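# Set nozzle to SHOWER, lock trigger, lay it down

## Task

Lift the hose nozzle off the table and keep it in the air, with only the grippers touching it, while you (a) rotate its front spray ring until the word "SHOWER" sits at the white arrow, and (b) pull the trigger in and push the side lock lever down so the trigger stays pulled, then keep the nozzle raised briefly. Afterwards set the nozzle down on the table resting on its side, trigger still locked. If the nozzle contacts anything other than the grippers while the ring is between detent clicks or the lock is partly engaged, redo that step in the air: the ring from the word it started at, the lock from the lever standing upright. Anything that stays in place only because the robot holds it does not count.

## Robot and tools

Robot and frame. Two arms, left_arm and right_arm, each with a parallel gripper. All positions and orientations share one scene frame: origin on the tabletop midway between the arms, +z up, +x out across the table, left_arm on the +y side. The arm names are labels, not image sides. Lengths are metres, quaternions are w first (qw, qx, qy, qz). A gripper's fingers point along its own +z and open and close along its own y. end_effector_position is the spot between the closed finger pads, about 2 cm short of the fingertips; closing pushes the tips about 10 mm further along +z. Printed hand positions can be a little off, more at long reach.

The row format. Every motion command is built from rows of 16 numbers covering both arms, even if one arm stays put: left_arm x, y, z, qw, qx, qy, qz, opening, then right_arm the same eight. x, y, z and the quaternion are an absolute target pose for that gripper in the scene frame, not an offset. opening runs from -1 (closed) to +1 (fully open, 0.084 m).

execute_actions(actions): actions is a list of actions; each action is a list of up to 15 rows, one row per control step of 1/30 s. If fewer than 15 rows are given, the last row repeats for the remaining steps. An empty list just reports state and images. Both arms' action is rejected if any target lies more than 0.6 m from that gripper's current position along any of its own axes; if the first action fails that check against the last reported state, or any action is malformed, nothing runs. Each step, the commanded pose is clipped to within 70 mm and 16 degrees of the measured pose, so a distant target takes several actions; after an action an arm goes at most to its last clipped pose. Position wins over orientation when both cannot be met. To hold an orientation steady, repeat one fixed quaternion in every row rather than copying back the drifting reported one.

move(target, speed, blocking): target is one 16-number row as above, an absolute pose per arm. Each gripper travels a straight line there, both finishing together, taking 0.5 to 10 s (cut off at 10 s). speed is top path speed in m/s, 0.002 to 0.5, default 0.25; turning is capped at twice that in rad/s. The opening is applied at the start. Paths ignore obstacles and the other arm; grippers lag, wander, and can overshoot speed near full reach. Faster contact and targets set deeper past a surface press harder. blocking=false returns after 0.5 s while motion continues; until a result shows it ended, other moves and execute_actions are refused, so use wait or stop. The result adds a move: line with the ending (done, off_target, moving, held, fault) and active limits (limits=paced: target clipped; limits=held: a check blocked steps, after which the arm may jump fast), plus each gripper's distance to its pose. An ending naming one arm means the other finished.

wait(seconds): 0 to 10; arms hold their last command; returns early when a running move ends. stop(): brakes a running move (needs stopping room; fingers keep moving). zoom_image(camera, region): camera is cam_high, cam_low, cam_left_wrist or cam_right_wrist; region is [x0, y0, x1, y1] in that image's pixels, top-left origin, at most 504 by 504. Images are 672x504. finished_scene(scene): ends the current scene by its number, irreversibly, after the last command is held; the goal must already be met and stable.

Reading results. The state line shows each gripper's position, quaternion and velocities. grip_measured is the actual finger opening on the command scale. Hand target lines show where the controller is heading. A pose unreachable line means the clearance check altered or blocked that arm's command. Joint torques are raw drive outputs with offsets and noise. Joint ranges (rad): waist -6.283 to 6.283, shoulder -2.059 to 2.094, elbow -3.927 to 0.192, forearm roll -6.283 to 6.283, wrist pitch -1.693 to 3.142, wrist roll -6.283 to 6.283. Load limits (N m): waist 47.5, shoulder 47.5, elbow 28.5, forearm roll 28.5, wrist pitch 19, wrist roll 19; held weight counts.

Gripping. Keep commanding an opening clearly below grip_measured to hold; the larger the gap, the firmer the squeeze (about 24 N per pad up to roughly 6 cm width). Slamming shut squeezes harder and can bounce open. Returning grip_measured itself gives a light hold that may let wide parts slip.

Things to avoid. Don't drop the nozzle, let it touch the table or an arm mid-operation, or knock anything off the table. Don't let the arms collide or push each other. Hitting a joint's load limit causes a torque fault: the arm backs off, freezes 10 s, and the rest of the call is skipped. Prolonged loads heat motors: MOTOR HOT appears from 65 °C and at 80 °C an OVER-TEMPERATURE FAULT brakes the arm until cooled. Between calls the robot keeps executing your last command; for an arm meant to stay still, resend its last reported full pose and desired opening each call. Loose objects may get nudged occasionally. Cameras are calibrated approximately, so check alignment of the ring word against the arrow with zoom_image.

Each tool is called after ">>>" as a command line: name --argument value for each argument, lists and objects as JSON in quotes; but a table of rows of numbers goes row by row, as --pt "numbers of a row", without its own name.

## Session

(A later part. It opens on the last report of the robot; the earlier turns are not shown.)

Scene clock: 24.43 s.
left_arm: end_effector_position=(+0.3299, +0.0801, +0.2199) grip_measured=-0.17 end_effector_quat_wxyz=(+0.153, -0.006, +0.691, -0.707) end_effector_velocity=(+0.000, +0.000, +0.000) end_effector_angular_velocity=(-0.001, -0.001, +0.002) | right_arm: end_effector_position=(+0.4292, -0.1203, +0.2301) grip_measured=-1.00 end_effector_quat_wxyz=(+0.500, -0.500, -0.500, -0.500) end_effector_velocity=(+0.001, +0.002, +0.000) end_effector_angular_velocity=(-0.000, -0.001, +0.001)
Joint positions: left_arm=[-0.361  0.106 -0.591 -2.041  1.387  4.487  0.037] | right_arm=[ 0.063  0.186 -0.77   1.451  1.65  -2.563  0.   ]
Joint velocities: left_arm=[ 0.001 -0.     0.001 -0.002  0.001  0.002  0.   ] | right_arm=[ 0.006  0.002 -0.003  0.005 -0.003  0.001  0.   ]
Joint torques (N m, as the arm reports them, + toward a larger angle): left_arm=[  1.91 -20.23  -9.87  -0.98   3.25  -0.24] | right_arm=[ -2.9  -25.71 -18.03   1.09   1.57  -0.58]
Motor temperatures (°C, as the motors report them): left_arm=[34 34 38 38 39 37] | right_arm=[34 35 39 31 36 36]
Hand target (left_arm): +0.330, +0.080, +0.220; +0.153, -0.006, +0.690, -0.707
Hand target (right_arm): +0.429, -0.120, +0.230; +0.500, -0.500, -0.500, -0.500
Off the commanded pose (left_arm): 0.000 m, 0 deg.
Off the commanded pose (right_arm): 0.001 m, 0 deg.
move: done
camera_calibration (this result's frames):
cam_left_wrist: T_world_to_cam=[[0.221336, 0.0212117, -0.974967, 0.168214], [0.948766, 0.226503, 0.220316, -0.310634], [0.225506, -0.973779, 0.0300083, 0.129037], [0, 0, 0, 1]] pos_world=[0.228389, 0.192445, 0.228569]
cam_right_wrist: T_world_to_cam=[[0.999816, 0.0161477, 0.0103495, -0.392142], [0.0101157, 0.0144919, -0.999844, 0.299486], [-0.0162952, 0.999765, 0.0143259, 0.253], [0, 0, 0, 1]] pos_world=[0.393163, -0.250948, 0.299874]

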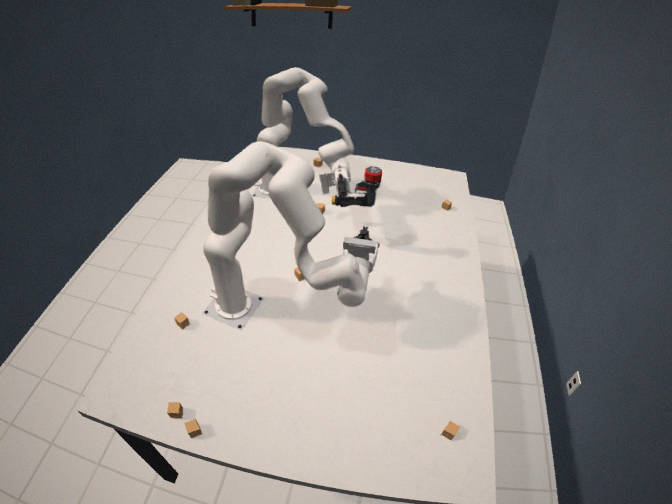

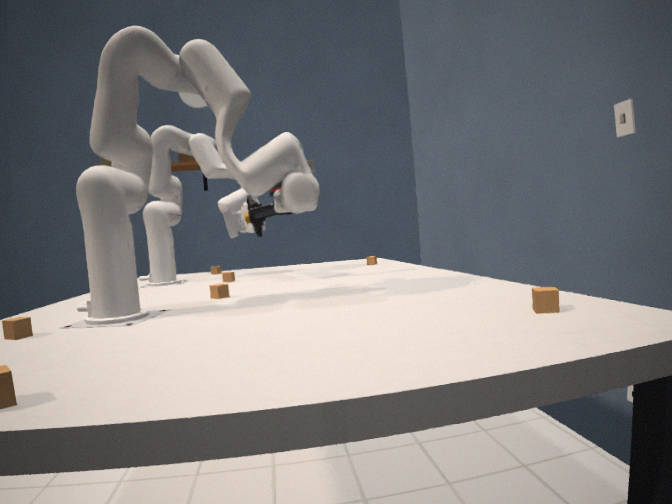

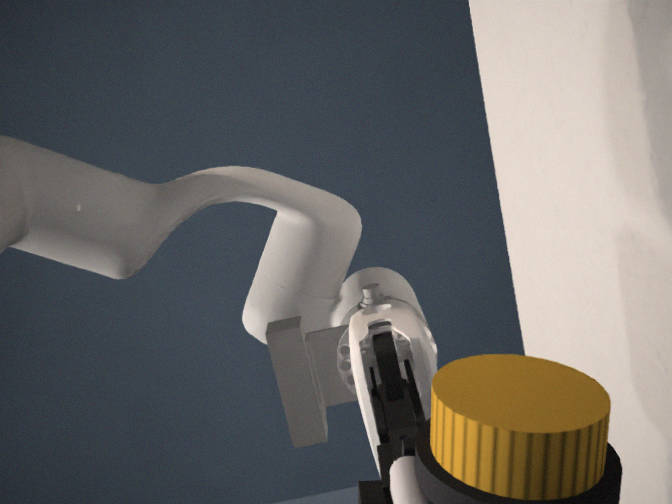

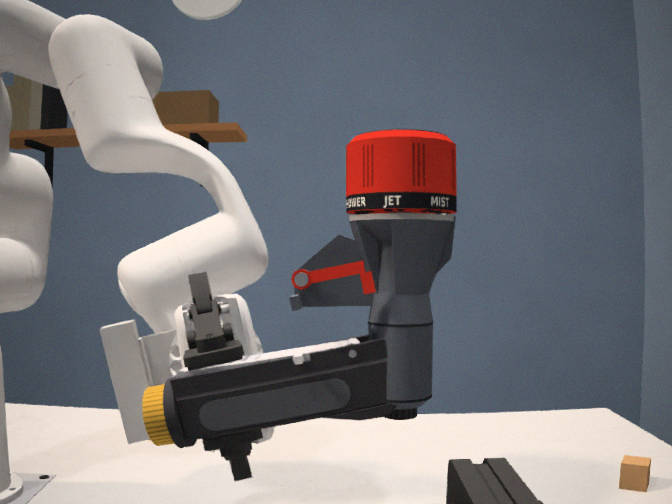

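>>> move --target '[0.33,0.08,0.22,0.153,-0.006,0.690,-0.707,-1, 0.385,0.005,0.311,0.5,-0.5,-0.5,-0.5,-1]' --speed 0.1

>>> zoom_image --camera "cam_high" --region '[320, 140, 410, 230]'

>>> zoom_image --camera "cam_low" --region '[220, 140, 320, 240]'

Scene clock: 28.37 s.
left_arm: end_effector_position=(+0.3300, +0.0800, +0.2200) grip_measured=-0.17 end_effector_quat_wxyz=(+0.153, -0.006, +0.690, -0.707) end_effector_velocity=(+0.000, +0.000, -0.000) end_effector_angular_velocity=(+0.000, +0.000, +0.001) | right_arm: end_effector_position=(+0.3846, +0.0045, +0.3108) grip_measured=-1.00 end_effector_quat_wxyz=(+0.500, -0.500, -0.500, -0.500) end_effector_velocity=(-0.000, +0.002, +0.002) end_effector_angular_velocity=(-0.001, -0.002, -0.001)
Joint positions: left_arm=[-0.361  0.106 -0.591 -2.042  1.388  4.488  0.037] | right_arm=[ 0.447 -0.14  -0.635  1.745  1.404 -2.381  0.   ]
Joint velocities: left_arm=[ 0.     0.     0.    -0.    -0.001  0.    -0.   ] | right_arm=[ 0.007 -0.004 -0.001  0.005 -0.007  0.002  0.   ]
Joint torques (N m, as the arm reports them, + toward a larger angle): left_arm=[  1.73 -20.31  -9.88  -0.85   3.2   -0.25] | right_arm=[ -2.33 -19.86 -21.26   0.71   1.4   -0.38]
Motor temperatures (°C, as the motors report them): left_arm=[34 34 38 38 39 37] | right_arm=[34 35 39 31 36 36]
Hand target (left_arm): +0.330, +0.080, +0.220; +0.153, -0.006, +0.690, -0.707
Hand target (right_arm): +0.384, +0.005, +0.311; +0.500, -0.500, -0.500, -0.500
Off the commanded pose (left_arm): 0.000 m, 0 deg.
Off the commanded pose (right_arm): 0.001 m, 0 deg.
move: done
camera_calibration (this result's frames):
cam_left_wrist: T_world_to_cam=[[0.222218, 0.020648, -0.974778, 0.167964], [0.948493, 0.226948, 0.221033, -0.31085], [0.225788, -0.973688, 0.0308473, 0.128652], [0, 0, 0, 1]] pos_world=[0.228467, 0.192346, 0.228467]
cam_right_wrist: T_world_to_cam=[[0.999819, 0.0163095, 0.00978056, -0.350187], [0.00954696, 0.01434, -0.999852, 0.379028], [-0.0164473, 0.999764, 0.0141817, 0.126524], [0, 0, 0, 1]] pos_world=[0.348586, -0.126218, 0.380603]

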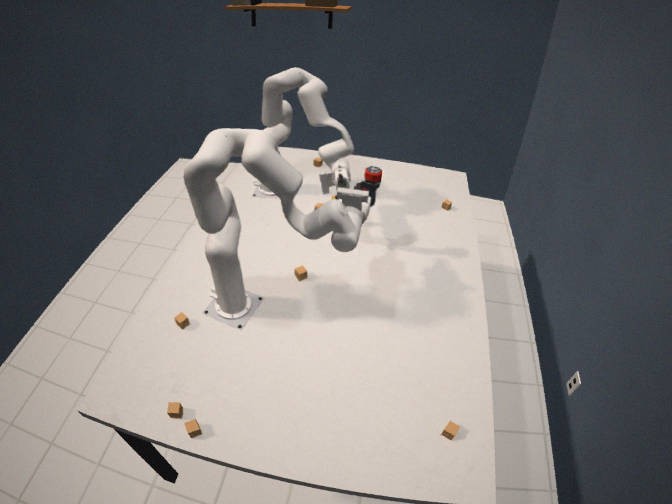

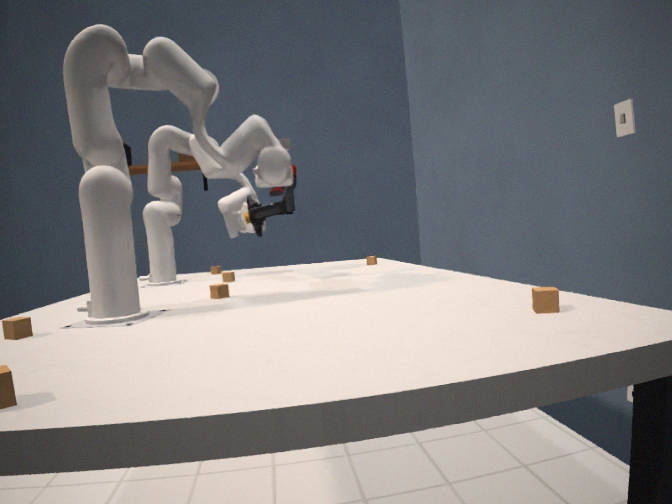

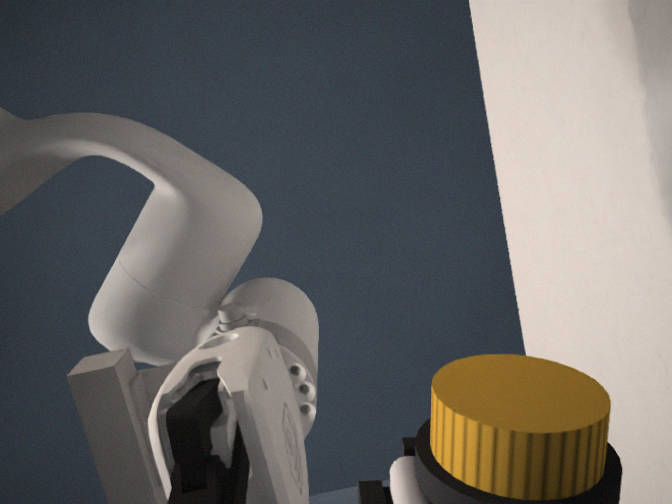

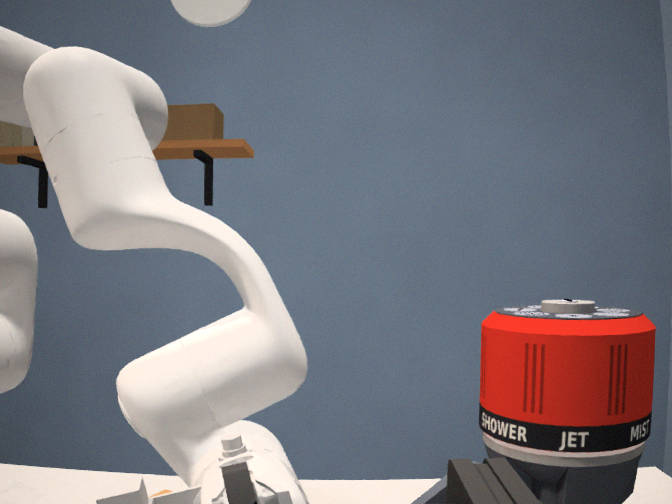

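Region (320, 140, 410, 230) of cam_high's 672x504 image, scaled by 5.600, with more detail than that image has.

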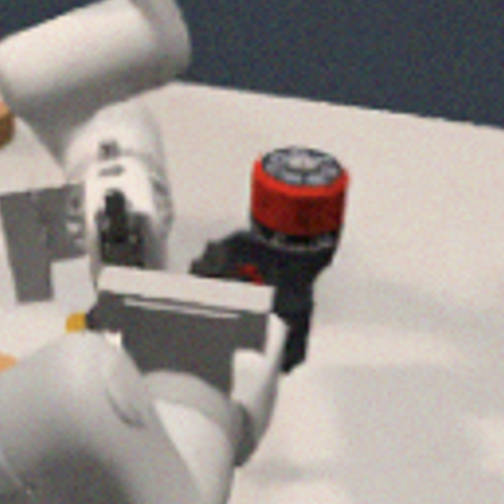

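Region (220, 140, 320, 240) of cam_low's 672x504 image, scaled by 5.040, with more detail than that image has.

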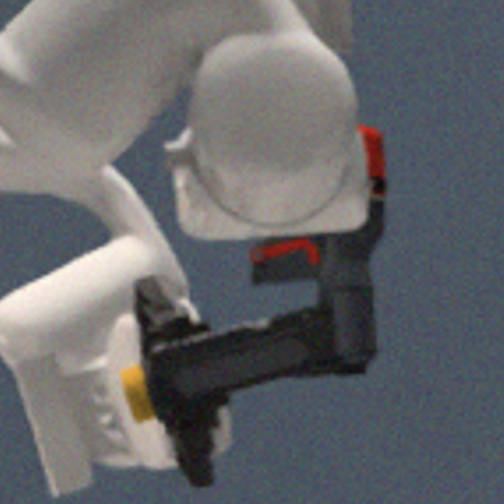

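>>> move --target '[0.33,0.08,0.22,0.153,-0.006,0.690,-0.707,-1, 0.386,0.01,0.317,0.5,-0.5,0.5,0.5,-1]' --speed 0.5

>>> zoom_image --camera "cam_high" --region '[320, 140, 410, 230]'

Scene clock: 33.70 s.
left_arm: end_effector_position=(+0.3300, +0.0800, +0.2200) grip_measured=-0.17 end_effector_quat_wxyz=(+0.153, -0.006, +0.690, -0.707) end_effector_velocity=(-0.000, -0.000, -0.000) end_effector_angular_velocity=(+0.000, +0.000, -0.001) | right_arm: end_effector_position=(+0.3860, +0.0100, +0.3170) grip_measured=-1.00 end_effector_quat_wxyz=(-0.500, +0.500, -0.500, -0.500) end_effector_velocity=(+0.000, +0.000, +0.000) end_effector_angular_velocity=(+0.003, -0.011, +0.000)
Joint positions: left_arm=[-0.361  0.106 -0.591 -2.042  1.388  4.488  0.037] | right_arm=[ 0.464 -0.145 -0.648  1.753  1.388 -5.505  0.   ]
Joint velocities: left_arm=[-0.001  0.     0.     0.    -0.     0.     0.   ] | right_arm=[-0.     0.002 -0.     0.002  0.003 -0.013  0.   ]
Joint torques (N m, as the arm reports them, + toward a larger angle): left_arm=[  1.55 -20.36  -9.93  -0.99   3.14  -0.28] | right_arm=[ -2.31 -20.05 -22.41   0.78   1.59  -0.23]
Motor temperatures (°C, as the motors report them): left_arm=[34 34 38 38 39 37] | right_arm=[34 35 40 31 36 36]
Hand target (left_arm): +0.330, +0.080, +0.220; +0.153, -0.006, +0.690, -0.707
Hand target (right_arm): +0.386, +0.010, +0.317; +0.500, -0.500, +0.500, +0.500
Off the commanded pose (left_arm): 0.000 m, 0 deg.
Off the commanded pose (right_arm): 0.000 m, 0 deg.
move: done
camera_calibration (this result's frames):
cam_left_wrist: T_world_to_cam=[[0.222221, 0.0206464, -0.974778, 0.167962], [0.948493, 0.226948, 0.221036, -0.310851], [0.225787, -0.973688, 0.0308496, 0.128653], [0, 0, 0, 1]] pos_world=[0.228467, 0.192347, 0.228466]
cam_right_wrist: T_world_to_cam=[[-0.999823, 0.0164645, -0.0090903, 0.426037], [-0.00885858, 0.0140927, 0.999861, -0.241644], [0.0165903, 0.999765, -0.0139444, 0.117103], [0, 0, 0, 1]] pos_world=[0.421879, -0.120685, 0.247116]

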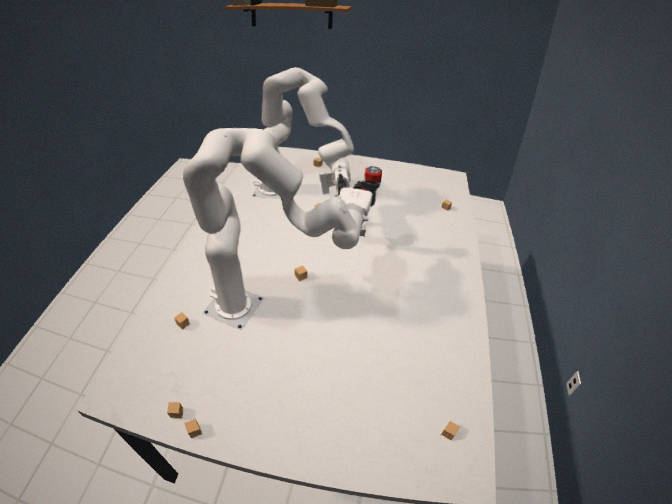

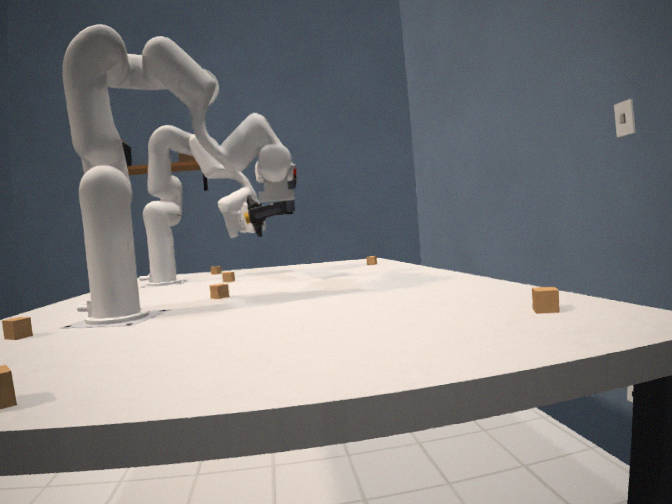

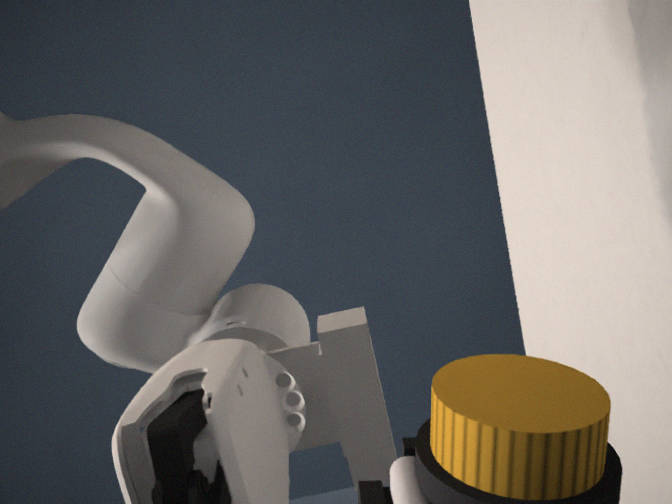

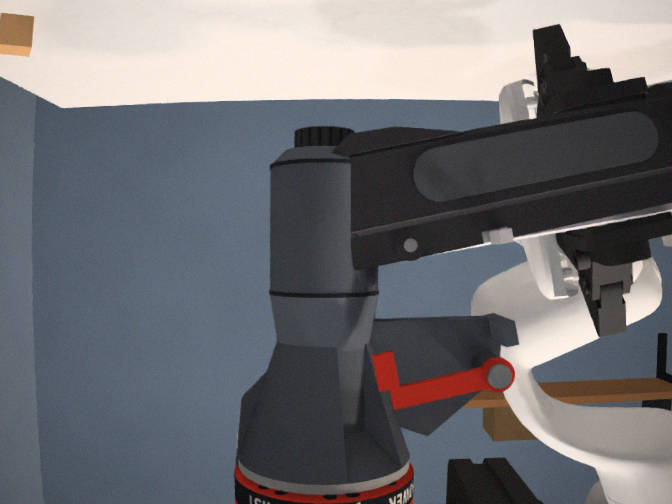

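Region (320, 140, 410, 230) of cam_high's 672x504 image, scaled by 5.600, with more detail than that image has.

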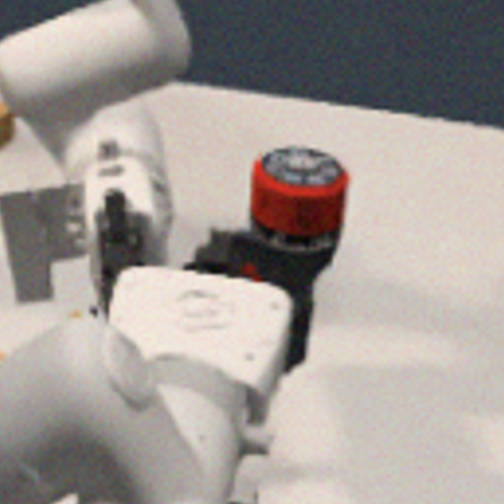

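>>> move --target '[0.33,0.08,0.22,0.153,-0.006,0.690,-0.707,-1, 0.388,0.027,0.310,0.5,-0.5,0.5,0.5,-1]' --speed 0.03

Scene clock: 35.43 s.
left_arm: end_effector_position=(+0.3300, +0.0800, +0.2200) grip_measured=-0.17 end_effector_quat_wxyz=(+0.153, -0.006, +0.690, -0.707) end_effector_velocity=(+0.000, +0.000, -0.000) end_effector_angular_velocity=(-0.000, +0.000, +0.001) | right_arm: end_effector_position=(+0.3879, +0.0268, +0.3101) grip_measured=-1.00 end_effector_quat_wxyz=(-0.500, +0.500, -0.500, -0.500) end_effector_velocity=(+0.000, +0.002, -0.001) end_effector_angular_velocity=(-0.000, +0.000, -0.001)
Joint positions: left_arm=[-0.361  0.106 -0.591 -2.042  1.388  4.488  0.037] | right_arm=[ 0.512 -0.107 -0.669  1.792  1.358 -5.53   0.   ]
Joint velocities: left_arm=[ 0.001 -0.     0.     0.     0.    -0.    -0.   ] | right_arm=[ 0.004  0.004 -0.002  0.004 -0.003 -0.002  0.   ]
Joint torques (N m, as the arm reports them, + toward a larger angle): left_arm=[  1.5  -20.51 -10.    -0.94   3.24  -0.28] | right_arm=[ -2.7  -21.26 -21.92   1.16   1.51  -0.25]
Motor temperatures (°C, as the motors report them): left_arm=[34 34 38 38 39 37] | right_arm=[34 35 40 31 36 36]
Hand target (left_arm): +0.330, +0.080, +0.220; +0.153, -0.006, +0.690, -0.707
Hand target (right_arm): +0.388, +0.027, +0.310; +0.500, -0.500, +0.500, +0.500
Off the commanded pose (left_arm): 0.000 m, 0 deg.
Off the commanded pose (right_arm): 0.000 m, 0 deg.
move: done
camera_calibration (this result's frames):
cam_left_wrist: T_world_to_cam=[[0.222221, 0.0206465, -0.974778, 0.167962], [0.948493, 0.226948, 0.221036, -0.310851], [0.225787, -0.973688, 0.0308495, 0.128653], [0, 0, 0, 1]] pos_world=[0.228467, 0.192347, 0.228466]
cam_right_wrist: T_world_to_cam=[[-0.999813, 0.0164804, -0.010075, 0.427957], [-0.00984872, 0.0137531, 0.999857, -0.234574], [0.0166166, 0.99977, -0.0135882, 0.100039], [0, 0, 0, 1]] pos_world=[0.423905, -0.103842, 0.240212]

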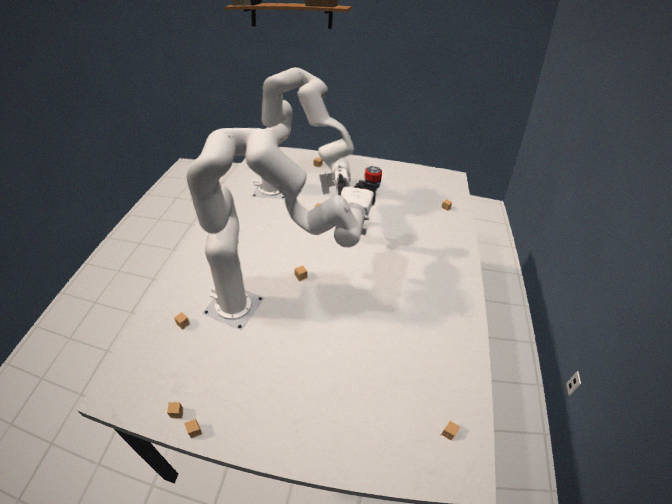

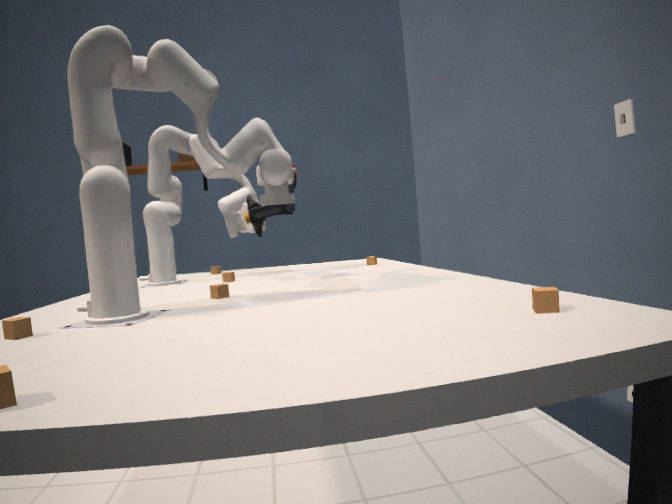

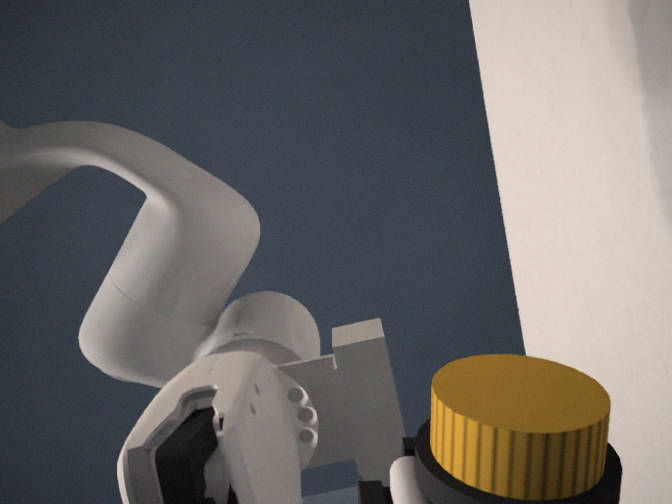

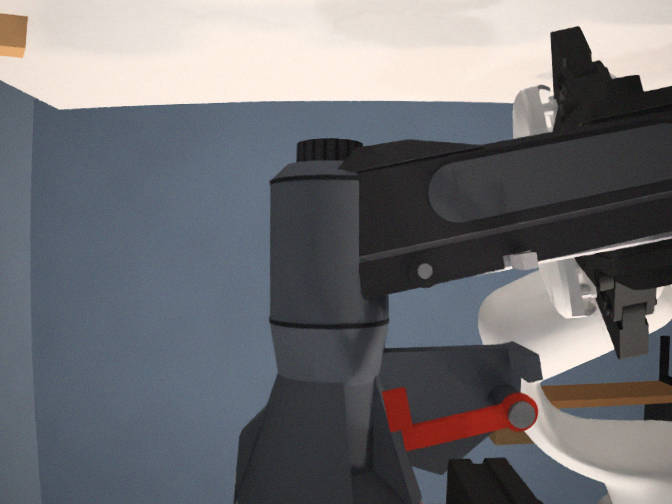

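>>> move --target '[0.33,0.08,0.22,0.153,-0.006,0.690,-0.707,-1, 0.388,0.038,0.311,0.5,-0.5,0.5,0.5,-1]' --speed 0.02

>>> move --target '[0.33,0.08,0.22,0.153,-0.006,0.690,-0.707,-1, 0.388,0.038,0.300,0.5,-0.5,0.5,0.5,-1]' --speed 0.02

Scene clock: 37.17 s.
left_arm: end_effector_position=(+0.3300, +0.0800, +0.2200) grip_measured=-0.17 end_effector_quat_wxyz=(+0.153, -0.006, +0.690, -0.707) end_effector_velocity=(+0.000, -0.000, +0.000) end_effector_angular_velocity=(-0.000, -0.000, -0.000) | right_arm: end_effector_position=(+0.3879, +0.0378, +0.3110) grip_measured=-1.00 end_effector_quat_wxyz=(-0.500, +0.500, -0.500, -0.500) end_effector_velocity=(+0.000, +0.002, -0.000) end_effector_angular_velocity=(-0.001, +0.001, -0.001)
Joint positions: left_arm=[-0.361  0.106 -0.591 -2.042  1.388  4.488  0.037] | right_arm=[ 0.545 -0.097 -0.683  1.816  1.335 -5.532  0.   ]
Joint velocities: left_arm=[-0. -0. -0. -0. -0. -0. -0.] | right_arm=[ 0.007  0.002 -0.002  0.005 -0.005 -0.     0.   ]
Joint torques (N m, as the arm reports them, + toward a larger angle): left_arm=[  1.58 -20.63  -9.82  -0.89   3.29  -0.23] | right_arm=[ -2.61 -21.7  -22.25   0.85   1.49  -0.31]
Motor temperatures (°C, as the motors report them): left_arm=[34 34 38 38 39 37] | right_arm=[34 35 40 31 36 36]
Hand target (left_arm): +0.330, +0.080, +0.220; +0.153, -0.006, +0.690, -0.707
Hand target (right_arm): +0.388, +0.038, +0.311; +0.500, -0.500, +0.500, +0.500
Off the commanded pose (left_arm): 0.000 m, 0 deg.
Off the commanded pose (right_arm): 0.000 m, 0 deg.
move: done
camera_calibration (this result's frames):
cam_left_wrist: T_world_to_cam=[[0.222221, 0.0206465, -0.974778, 0.167962], [0.948493, 0.226948, 0.221035, -0.310851], [0.225787, -0.973688, 0.0308494, 0.128653], [0, 0, 0, 1]] pos_world=[0.228467, 0.192347, 0.228466]
cam_right_wrist: T_world_to_cam=[[-0.999815, 0.0164334, -0.0100261, 0.427785], [-0.00980038, 0.0137601, 0.999857, -0.235621], [0.016569, 0.99977, -0.0135965, 0.0891312], [0, 0, 0, 1]] pos_world=[0.42392, -0.0928986, 0.241089]

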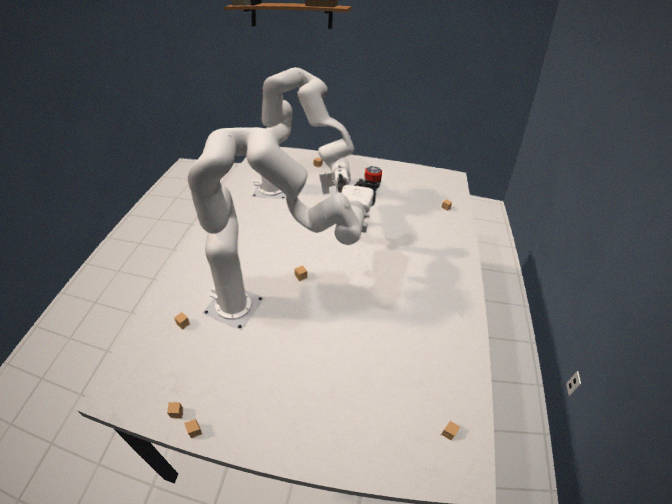

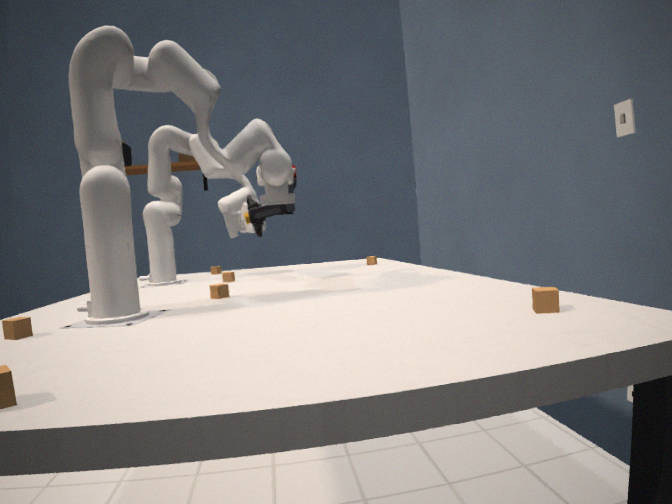

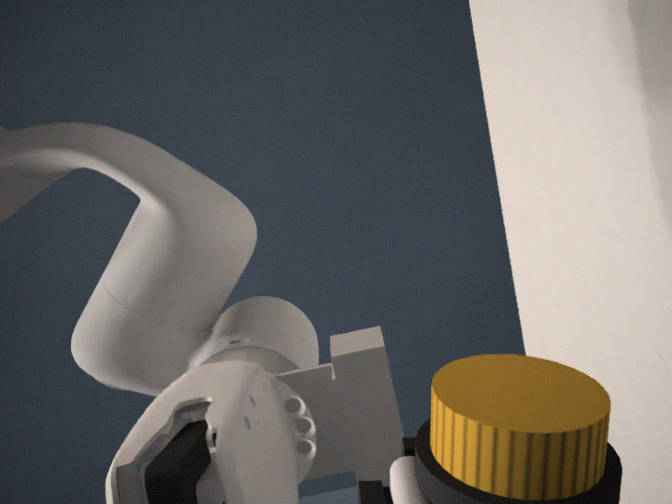

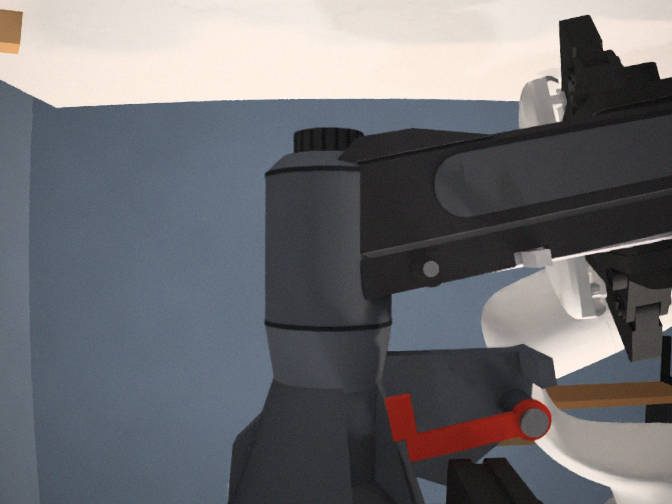

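Scene clock: 38.03 s.
left_arm: end_effector_position=(+0.3297, +0.0801, +0.2195) grip_measured=-0.17 end_effector_quat_wxyz=(+0.153, -0.006, +0.691, -0.707) end_effector_velocity=(+0.001, -0.001, +0.003) end_effector_angular_velocity=(-0.004, -0.006, -0.002) | right_arm: end_effector_position=(+0.3883, +0.0380, +0.3006) grip_measured=-1.00 end_effector_quat_wxyz=(-0.500, +0.500, -0.500, -0.500) end_effector_velocity=(+0.001, -0.000, -0.003) end_effector_angular_velocity=(-0.002, +0.002, -0.002)
Joint positions: left_arm=[-0.361  0.107 -0.59  -2.042  1.388  4.488  0.037] | right_arm=[ 0.543 -0.072 -0.68   1.822  1.343 -5.561  0.   ]
Joint velocities: left_arm=[-0.    -0.002 -0.003  0.     0.003  0.001 -0.   ] | right_arm=[-0.001  0.007 -0.     0.001 -0.001 -0.005  0.   ]
Joint torques (N m, as the arm reports them, + toward a larger angle): left_arm=[  1.98 -22.05 -11.21  -1.38   4.11  -0.23] | right_arm=[ -2.13 -19.58 -19.02  -0.34   0.96  -0.29]
Motor temperatures (°C, as the motors report them): left_arm=[34 34 38 38 39 37] | right_arm=[34 35 40 31 36 36]
Hand target (left_arm): +0.330, +0.080, +0.220; +0.153, -0.006, +0.690, -0.707
Hand target (right_arm): +0.388, +0.038, +0.300; +0.500, -0.500, +0.500, +0.500
Off the commanded pose (left_arm): 0.001 m, 0 deg.
Off the commanded pose (right_arm): 0.001 m, 0 deg.
move: done
camera_calibration (this result's frames):
cam_left_wrist: T_world_to_cam=[[0.221279, 0.0212533, -0.974979, 0.16785], [0.94874, 0.226661, 0.220265, -0.310389], [0.225671, -0.973742, 0.0299914, 0.129008], [0, 0, 0, 1]] pos_world=[0.228224, 0.192406, 0.228149]
cam_right_wrist: T_world_to_cam=[[-0.999799, 0.0168504, -0.0108249, 0.428198], [-0.0106015, 0.0132917, 0.999855, -0.224919], [0.0169918, 0.99977, -0.0131104, 0.0884583], [0, 0, 0, 1]] pos_world=[0.424224, -0.0926637, 0.230681]

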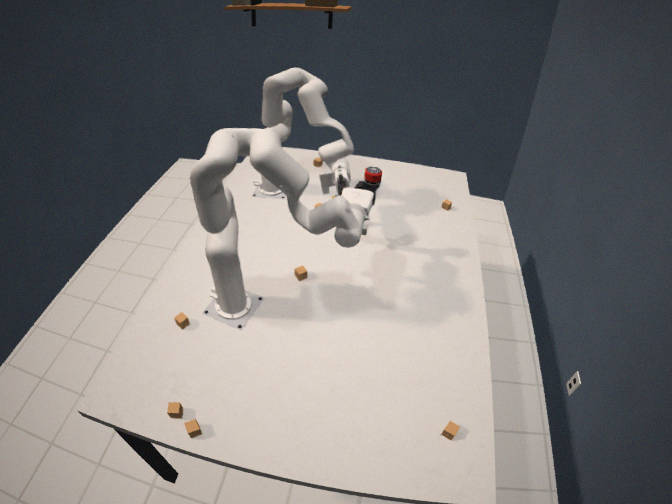

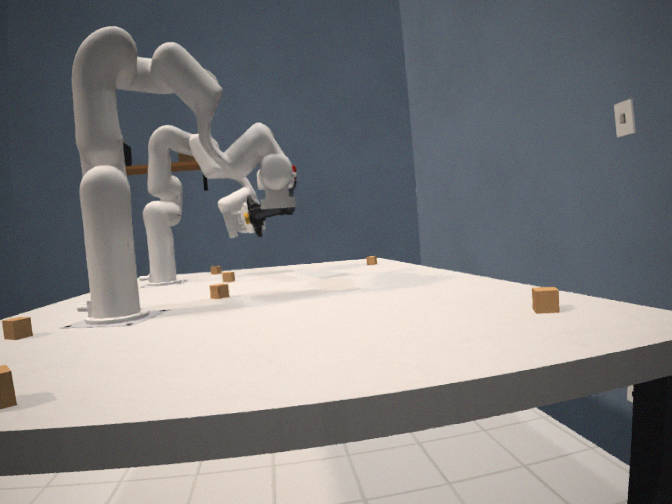

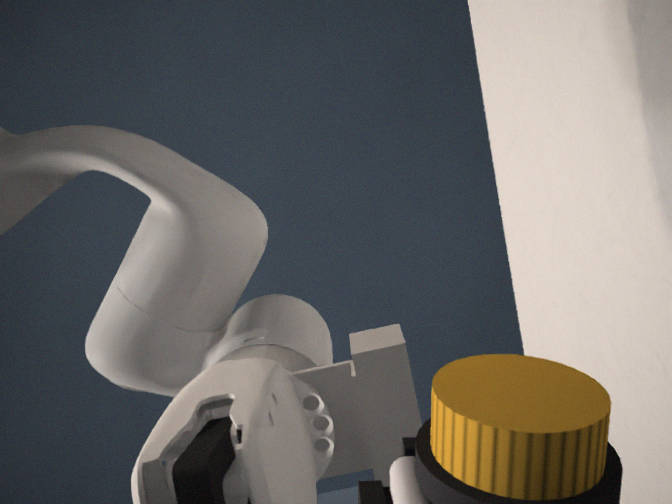

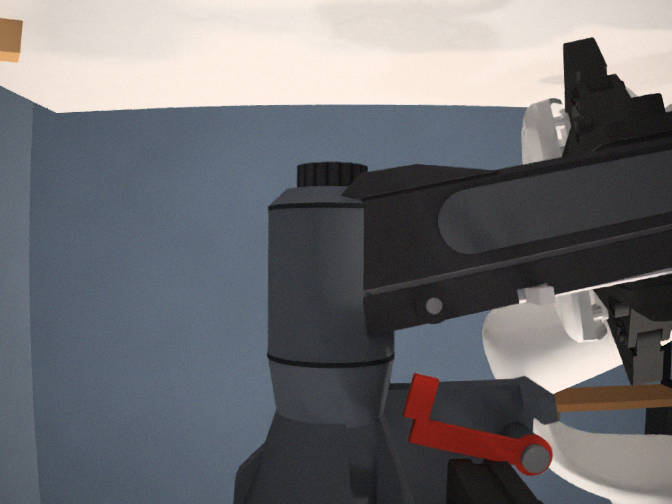

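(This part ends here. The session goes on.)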